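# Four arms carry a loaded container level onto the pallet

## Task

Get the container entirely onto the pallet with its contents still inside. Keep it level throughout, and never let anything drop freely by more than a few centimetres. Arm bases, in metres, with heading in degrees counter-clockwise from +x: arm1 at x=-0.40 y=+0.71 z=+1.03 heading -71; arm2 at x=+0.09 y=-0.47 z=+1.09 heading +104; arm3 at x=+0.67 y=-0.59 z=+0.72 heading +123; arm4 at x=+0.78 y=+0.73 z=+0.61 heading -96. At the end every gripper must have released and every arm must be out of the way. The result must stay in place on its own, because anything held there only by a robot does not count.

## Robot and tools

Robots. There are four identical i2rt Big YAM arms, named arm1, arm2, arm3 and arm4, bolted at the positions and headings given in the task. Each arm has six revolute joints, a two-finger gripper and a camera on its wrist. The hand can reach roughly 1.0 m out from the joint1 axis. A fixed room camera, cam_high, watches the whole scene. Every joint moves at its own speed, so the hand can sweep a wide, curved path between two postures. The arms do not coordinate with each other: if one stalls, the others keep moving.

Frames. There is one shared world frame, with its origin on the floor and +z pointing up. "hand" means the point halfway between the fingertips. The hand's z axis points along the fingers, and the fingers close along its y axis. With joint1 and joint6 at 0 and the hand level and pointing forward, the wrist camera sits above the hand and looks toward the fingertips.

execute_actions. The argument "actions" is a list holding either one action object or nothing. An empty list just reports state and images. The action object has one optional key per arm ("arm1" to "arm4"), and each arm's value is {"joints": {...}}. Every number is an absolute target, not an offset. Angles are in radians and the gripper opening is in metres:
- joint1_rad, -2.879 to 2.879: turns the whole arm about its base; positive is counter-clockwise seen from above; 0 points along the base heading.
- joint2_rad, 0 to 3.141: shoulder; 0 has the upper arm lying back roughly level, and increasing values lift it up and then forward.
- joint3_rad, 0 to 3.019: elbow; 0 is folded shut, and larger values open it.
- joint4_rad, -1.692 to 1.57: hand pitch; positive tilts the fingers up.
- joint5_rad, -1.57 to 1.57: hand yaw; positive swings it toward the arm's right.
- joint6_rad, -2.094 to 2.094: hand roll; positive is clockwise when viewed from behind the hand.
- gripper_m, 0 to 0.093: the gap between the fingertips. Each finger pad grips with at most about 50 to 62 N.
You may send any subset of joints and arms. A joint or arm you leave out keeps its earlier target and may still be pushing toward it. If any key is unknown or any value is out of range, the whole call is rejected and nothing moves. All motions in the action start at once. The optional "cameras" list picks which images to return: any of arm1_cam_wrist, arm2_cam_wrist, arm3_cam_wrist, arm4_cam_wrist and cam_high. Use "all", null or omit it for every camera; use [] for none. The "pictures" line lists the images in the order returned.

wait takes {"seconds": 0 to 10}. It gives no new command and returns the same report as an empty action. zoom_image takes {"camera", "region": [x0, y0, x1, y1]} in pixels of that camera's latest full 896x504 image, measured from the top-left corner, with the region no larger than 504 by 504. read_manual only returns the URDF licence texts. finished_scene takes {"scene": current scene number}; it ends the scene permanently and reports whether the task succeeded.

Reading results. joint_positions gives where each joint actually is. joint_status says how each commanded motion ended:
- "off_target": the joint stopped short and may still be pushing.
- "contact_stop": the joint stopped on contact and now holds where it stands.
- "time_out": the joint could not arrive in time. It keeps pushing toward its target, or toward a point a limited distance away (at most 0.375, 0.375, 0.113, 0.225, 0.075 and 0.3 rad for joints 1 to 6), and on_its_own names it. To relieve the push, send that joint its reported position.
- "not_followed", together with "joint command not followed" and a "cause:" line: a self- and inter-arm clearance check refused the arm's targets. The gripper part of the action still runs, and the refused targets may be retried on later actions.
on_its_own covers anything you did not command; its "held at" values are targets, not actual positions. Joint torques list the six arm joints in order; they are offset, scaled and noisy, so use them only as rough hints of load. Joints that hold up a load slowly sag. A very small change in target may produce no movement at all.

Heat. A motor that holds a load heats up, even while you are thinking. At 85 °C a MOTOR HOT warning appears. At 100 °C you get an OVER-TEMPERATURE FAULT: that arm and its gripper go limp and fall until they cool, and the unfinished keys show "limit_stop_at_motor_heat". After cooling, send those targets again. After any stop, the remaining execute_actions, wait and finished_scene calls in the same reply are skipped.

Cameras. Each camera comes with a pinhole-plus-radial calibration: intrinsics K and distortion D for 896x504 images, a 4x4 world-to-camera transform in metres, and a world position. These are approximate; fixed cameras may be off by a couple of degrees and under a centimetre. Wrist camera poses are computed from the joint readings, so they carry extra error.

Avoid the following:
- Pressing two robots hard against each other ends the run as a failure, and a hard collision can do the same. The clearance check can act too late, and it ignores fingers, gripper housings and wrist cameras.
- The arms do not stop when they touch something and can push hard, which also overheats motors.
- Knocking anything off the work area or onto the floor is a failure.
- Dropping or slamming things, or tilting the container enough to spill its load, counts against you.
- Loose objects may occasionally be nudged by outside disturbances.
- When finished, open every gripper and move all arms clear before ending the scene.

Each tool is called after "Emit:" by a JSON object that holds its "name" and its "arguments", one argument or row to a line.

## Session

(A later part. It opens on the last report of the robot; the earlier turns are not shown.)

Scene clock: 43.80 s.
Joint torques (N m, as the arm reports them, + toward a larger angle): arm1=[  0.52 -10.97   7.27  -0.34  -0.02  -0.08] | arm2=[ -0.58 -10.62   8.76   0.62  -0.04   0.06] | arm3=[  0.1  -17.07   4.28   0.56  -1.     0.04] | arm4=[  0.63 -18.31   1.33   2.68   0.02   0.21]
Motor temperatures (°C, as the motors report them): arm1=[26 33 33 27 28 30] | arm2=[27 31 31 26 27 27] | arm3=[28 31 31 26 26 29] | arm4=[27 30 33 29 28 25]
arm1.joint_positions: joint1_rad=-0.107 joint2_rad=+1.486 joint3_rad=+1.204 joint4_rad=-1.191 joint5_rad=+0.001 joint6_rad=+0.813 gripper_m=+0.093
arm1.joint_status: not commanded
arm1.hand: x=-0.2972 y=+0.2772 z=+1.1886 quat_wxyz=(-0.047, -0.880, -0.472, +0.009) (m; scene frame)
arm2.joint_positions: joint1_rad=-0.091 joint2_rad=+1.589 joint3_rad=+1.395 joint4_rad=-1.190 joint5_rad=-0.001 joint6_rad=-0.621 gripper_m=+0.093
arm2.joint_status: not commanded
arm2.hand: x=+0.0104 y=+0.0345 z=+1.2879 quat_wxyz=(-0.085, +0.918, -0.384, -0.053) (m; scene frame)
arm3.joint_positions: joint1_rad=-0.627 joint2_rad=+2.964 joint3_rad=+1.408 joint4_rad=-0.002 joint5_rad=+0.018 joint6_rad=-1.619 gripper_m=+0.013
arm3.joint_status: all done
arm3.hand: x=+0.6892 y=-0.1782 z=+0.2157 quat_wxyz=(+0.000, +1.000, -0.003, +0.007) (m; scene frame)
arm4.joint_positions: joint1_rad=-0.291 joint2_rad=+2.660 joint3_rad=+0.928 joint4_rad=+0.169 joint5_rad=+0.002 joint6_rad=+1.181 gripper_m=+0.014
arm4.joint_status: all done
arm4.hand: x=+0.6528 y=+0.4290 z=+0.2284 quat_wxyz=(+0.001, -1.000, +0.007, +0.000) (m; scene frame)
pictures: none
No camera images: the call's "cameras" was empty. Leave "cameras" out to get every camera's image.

Landed as before.

Emit:
{"name": "execute_actions", "arguments": {
  "actions": [
    {"arm3":{"joints":{"joint2_rad":2.968,"joint3_rad":1.42}},"arm4":{"joints":{"joint2_rad":2.662,"joint3_rad":0.935,"joint4_rad":0.18}}}
  ],
  "cameras": []
}}

Emit:
{"name": "execute_actions", "arguments": {
  "actions": [
    {"arm3":{"joints":{"gripper_m":0.07}},"arm4":{"joints":{"gripper_m":0.07}}}
  ],
  "cameras": []
}}

Emit:
{"name": "execute_actions", "arguments": {
  "actions": [
    {"arm3":{"joints":{"joint2_rad":2.70,"joint3_rad":1.19,"joint4_rad":-0.07}},"arm4":{"joints":{"joint2_rad":2.36,"joint3_rad":0.76,"joint4_rad":0.03}}}
  ],
  "cameras": []
}}

Emit:
{"name": "execute_actions", "arguments": {
  "actions": [
    {"arm3":{"joints":{"joint2_rad":1.2,"joint3_rad":1.0,"joint4_rad":-1.0}},"arm4":{"joints":{"joint2_rad":1.2,"joint3_rad":1.0,"joint4_rad":-1.0}}}
  ],
  "cameras": ["cam_high","arm4_cam_wrist","arm2_cam_wrist"]
}}

Scene clock: 44.60 s.
Joint torques (N m, as the arm reports them, + toward a larger angle): arm1=[  0.54 -10.95   7.26  -0.33  -0.02  -0.08] | arm2=[ -0.54 -10.59   8.76   0.63  -0.04   0.06] | arm3=[  0.79 -14.8    1.8    0.51  -0.99   0.03] | arm4=[  0.43 -16.43  -0.46   1.2   -0.01   0.21]
Motor temperatures (°C, as the motors report them): arm1=[26 33 33 27 28 30] | arm2=[27 31 31 26 27 27] | arm3=[28 31 31 26 26 29] | arm4=[27 30 33 29 28 25]
arm1.joint_positions: joint1_rad=-0.107 joint2_rad=+1.486 joint3_rad=+1.204 joint4_rad=-1.191 joint5_rad=+0.001 joint6_rad=+0.813 gripper_m=+0.093
arm1.joint_status: not commanded
arm1.hand: x=-0.2972 y=+0.2772 z=+1.1886 quat_wxyz=(-0.047, -0.880, -0.472, +0.009) (m; scene frame)
arm2.joint_positions: joint1_rad=-0.091 joint2_rad=+1.589 joint3_rad=+1.395 joint4_rad=-1.190 joint5_rad=-0.001 joint6_rad=-0.621 gripper_m=+0.093
arm2.joint_status: not commanded
arm2.hand: x=+0.0104 y=+0.0345 z=+1.2879 quat_wxyz=(-0.085, +0.918, -0.384, -0.053) (m; scene frame)
arm3.joint_positions: joint1_rad=-0.627 joint2_rad=+2.966 joint3_rad=+1.407 joint4_rad=+0.002 joint5_rad=+0.018 joint6_rad=-1.619 gripper_m=+0.013
arm3.joint_status: all done
arm3.hand: x=+0.6889 y=-0.1791 z=+0.2150 quat_wxyz=(-0.001, +1.000, -0.003, +0.007) (m; scene frame)
arm4.joint_positions: joint1_rad=-0.291 joint2_rad=+2.662 joint3_rad=+0.928 joint4_rad=+0.169 joint5_rad=+0.002 joint6_rad=+1.181 gripper_m=+0.014
arm4.joint_status: all done
arm4.hand: x=+0.6533 y=+0.4301 z=+0.2280 quat_wxyz=(+0.002, -1.000, +0.007, -0.001) (m; scene frame)
pictures: none
No camera images: the call's "cameras" was empty. Leave "cameras" out to get every camera's image.

Scene clock: 45.27 s.
Joint torques (N m, as the arm reports them, + toward a larger angle): arm1=[  0.56 -10.96   7.28  -0.32  -0.02  -0.09] | arm2=[ -0.57 -10.58   8.75   0.64  -0.04   0.07] | arm3=[  0.59 -15.16   0.89   0.42  -0.24   0.05] | arm4=[  0.2  -16.57  -0.96   1.23   0.02   0.1 ]
Motor temperatures (°C, as the motors report them): arm1=[26 33 33 27 27 30] | arm2=[27 31 31 26 27 27] | arm3=[28 31 31 26 26 29] | arm4=[27 30 33 29 28 25]
arm1.joint_positions: joint1_rad=-0.107 joint2_rad=+1.486 joint3_rad=+1.204 joint4_rad=-1.191 joint5_rad=+0.001 joint6_rad=+0.813 gripper_m=+0.093
arm1.joint_status: not commanded
arm1.hand: x=-0.2972 y=+0.2772 z=+1.1886 quat_wxyz=(-0.047, -0.880, -0.472, +0.009) (m; scene frame)
arm2.joint_positions: joint1_rad=-0.091 joint2_rad=+1.589 joint3_rad=+1.395 joint4_rad=-1.190 joint5_rad=-0.001 joint6_rad=-0.621 gripper_m=+0.093
arm2.joint_status: not commanded
arm2.hand: x=+0.0104 y=+0.0345 z=+1.2879 quat_wxyz=(-0.085, +0.918, -0.384, -0.053) (m; scene frame)
arm3.joint_positions: joint1_rad=-0.627 joint2_rad=+2.966 joint3_rad=+1.416 joint4_rad=+0.002 joint5_rad=+0.004 joint6_rad=-1.618 gripper_m=+0.070
arm3.joint_status: all done
arm3.hand: x=+0.6867 y=-0.1734 z=+0.2148 quat_wxyz=(-0.005, +1.000, -0.003, -0.001) (m; scene frame)
arm4.joint_positions: joint1_rad=-0.289 joint2_rad=+2.662 joint3_rad=+0.933 joint4_rad=+0.172 joint5_rad=+0.002 joint6_rad=+1.187 gripper_m=+0.070
arm4.joint_status: all done
arm4.hand: x=+0.6523 y=+0.4266 z=+0.2274 quat_wxyz=(-0.001, -1.000, +0.009, +0.001) (m; scene frame)
pictures: none
No camera images: the call's "cameras" was empty. Leave "cameras" out to get every camera's image.

Scene clock: 46.40 s.
Joint torques (N m, as the arm reports them, + toward a larger angle): arm1=[  0.56 -10.97   7.27  -0.34  -0.01  -0.08] | arm2=[ -0.58 -10.59   8.75   0.63  -0.04   0.06] | arm3=[  0.9  -14.44   1.07  -0.35  -0.2    0.  ] | arm4=[  0.38 -15.65  -0.4    0.6    0.24   0.12]
Motor temperatures (°C, as the motors report them): arm1=[26 33 33 27 27 30] | arm2=[27 31 31 26 27 27] | arm3=[28 31 31 26 26 29] | arm4=[27 30 33 29 28 25]
arm1.joint_positions: joint1_rad=-0.107 joint2_rad=+1.486 joint3_rad=+1.204 joint4_rad=-1.191 joint5_rad=+0.001 joint6_rad=+0.813 gripper_m=+0.093
arm1.joint_status: not commanded
arm1.hand: x=-0.2972 y=+0.2772 z=+1.1886 quat_wxyz=(-0.047, -0.880, -0.472, +0.009) (m; scene frame)
arm2.joint_positions: joint1_rad=-0.091 joint2_rad=+1.589 joint3_rad=+1.395 joint4_rad=-1.190 joint5_rad=-0.001 joint6_rad=-0.621 gripper_m=+0.093
arm2.joint_status: not commanded
arm2.hand: x=+0.0104 y=+0.0345 z=+1.2879 quat_wxyz=(-0.085, +0.918, -0.384, -0.053) (m; scene frame)
arm3.joint_positions: joint1_rad=-0.627 joint2_rad=+2.686 joint3_rad=+1.192 joint4_rad=-0.056 joint5_rad=+0.003 joint6_rad=-1.618 gripper_m=+0.070
arm3.joint_status: all done
arm3.hand: x=+0.6875 y=-0.1660 z=+0.3221 quat_wxyz=(-0.005, +1.000, -0.003, -0.001) (m; scene frame)
arm4.joint_positions: joint1_rad=-0.288 joint2_rad=+2.356 joint3_rad=+0.763 joint4_rad=+0.037 joint5_rad=-0.003 joint6_rad=+1.189 gripper_m=+0.070
arm4.joint_status: all done
arm4.hand: x=+0.6527 y=+0.4246 z=+0.3283 quat_wxyz=(-0.003, -1.000, +0.010, -0.001) (m; scene frame)
pictures: none
No camera images: the call's "cameras" was empty. Leave "cameras" out to get every camera's image.

Scene clock: 48.20 s.
Joint torques (N m, as the arm reports them, + toward a larger angle): arm1=[  0.52 -10.94   7.25  -0.32  -0.01  -0.08] | arm2=[ -0.54 -10.6    8.75   0.62  -0.04   0.06] | arm3=[ 0.23 -6.23 10.24 -0.04 -0.12  0.11] | arm4=[ -0.12 -10.1    8.56   1.3    0.21   0.1 ]
Motor temperatures (°C, as the motors report them): arm1=[26 33 33 27 27 30] | arm2=[27 31 32 26 27 27] | arm3=[28 31 31 26 26 29] | arm4=[27 29 33 29 28 25]
arm1.joint_positions: joint1_rad=-0.107 joint2_rad=+1.486 joint3_rad=+1.204 joint4_rad=-1.191 joint5_rad=+0.001 joint6_rad=+0.813 gripper_m=+0.093
arm1.joint_status: not commanded
arm1.hand: x=-0.2972 y=+0.2772 z=+1.1886 quat_wxyz=(-0.047, -0.880, -0.472, +0.009) (m; scene frame)
arm2.joint_positions: joint1_rad=-0.091 joint2_rad=+1.589 joint3_rad=+1.395 joint4_rad=-1.190 joint5_rad=-0.001 joint6_rad=-0.621 gripper_m=+0.093
arm2.joint_status: not commanded
arm2.hand: x=+0.0104 y=+0.0345 z=+1.2879 quat_wxyz=(-0.085, +0.918, -0.384, -0.053) (m; scene frame)
arm3.joint_positions: joint1_rad=-0.627 joint2_rad=+1.200 joint3_rad=+0.999 joint4_rad=-0.981 joint5_rad=+0.003 joint6_rad=-1.617 gripper_m=+0.070
arm3.joint_status: all done
arm3.hand: x=+0.6906 y=-0.1700 z=+0.9172 quat_wxyz=(-0.187, +0.982, -0.004, +0.008) (m; scene frame)
arm4.joint_positions: joint1_rad=-0.288 joint2_rad=+1.201 joint3_rad=+1.000 joint4_rad=-0.992 joint5_rad=-0.003 joint6_rad=+1.189 gripper_m=+0.070
arm4.joint_status: all done
arm4.hand: x=+0.6186 y=+0.3460 z=+0.8081 quat_wxyz=(-0.169, -0.983, +0.010, +0.068) (m; scene frame)
pictures: arm2_cam_wrist, arm4_cam_wrist, cam_high
camera_calibration (this result's frames):
arm2_cam_wrist: T_world_to_cam=[[0.714446, 0.690855, 0.110845, -0.175431], [0.588785, -0.679198, 0.438203, -0.542928], [0.378021, -0.247808, -0.892015, 1.27519], [0, 0, 0, 1]] pos_world=[-0.0370422, 0.0684435, 1.39484]
arm4_cam_wrist: T_world_to_cam=[[-0.0126753, 0.948437, -0.316712, -0.0685659], [0.887211, 0.156755, 0.433918, -0.948001], [0.46119, -0.27549, -0.84345, 0.61214], [0, 0, 0, 1]] pos_world=[0.557895, 0.382273, 0.905949]
Images, in order (width x height): arm2_cam_wrist 896x504, arm4_cam_wrist 896x504, cam_high 896x504.

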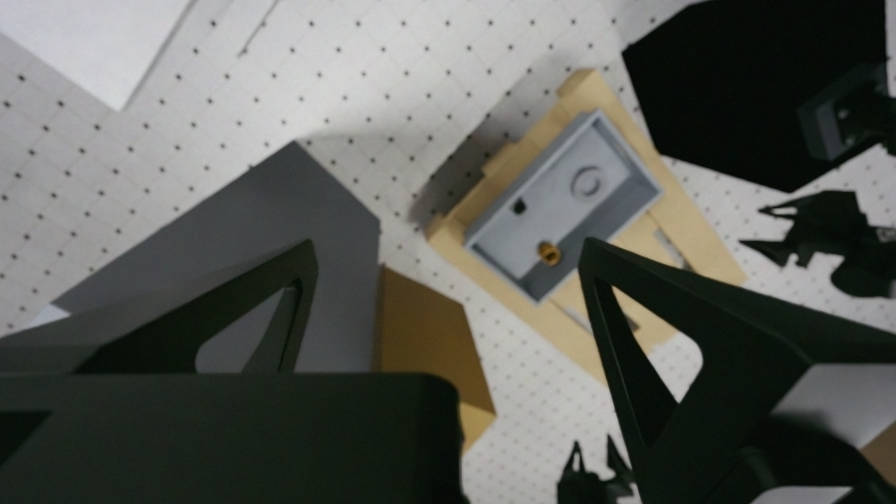

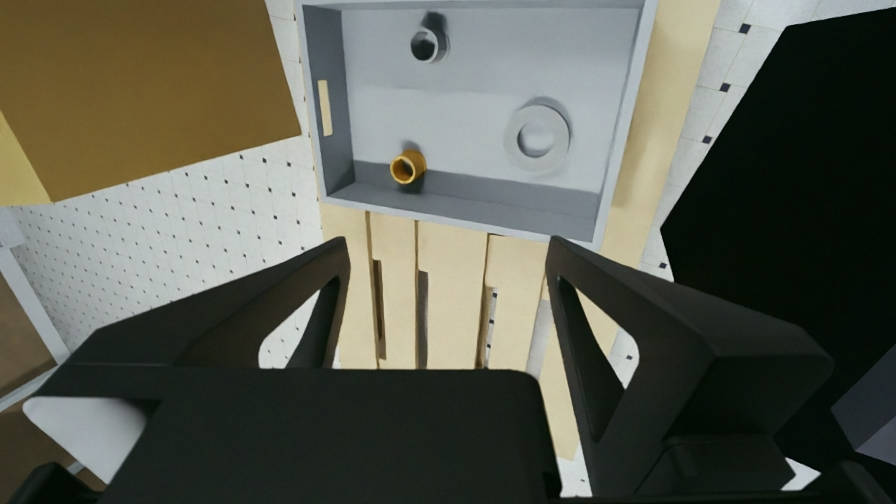

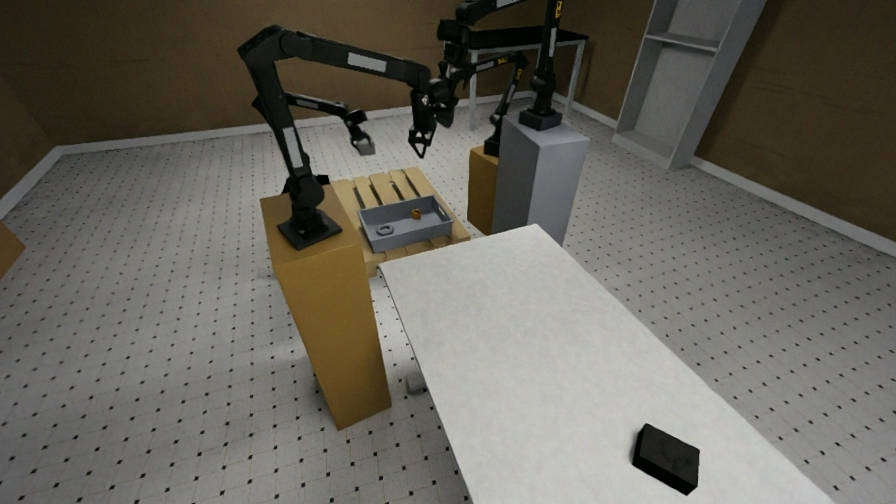

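Emit:
{"name": "finished_scene", "arguments": {
  "scene": 2
}}

The scene is finished: the task was done.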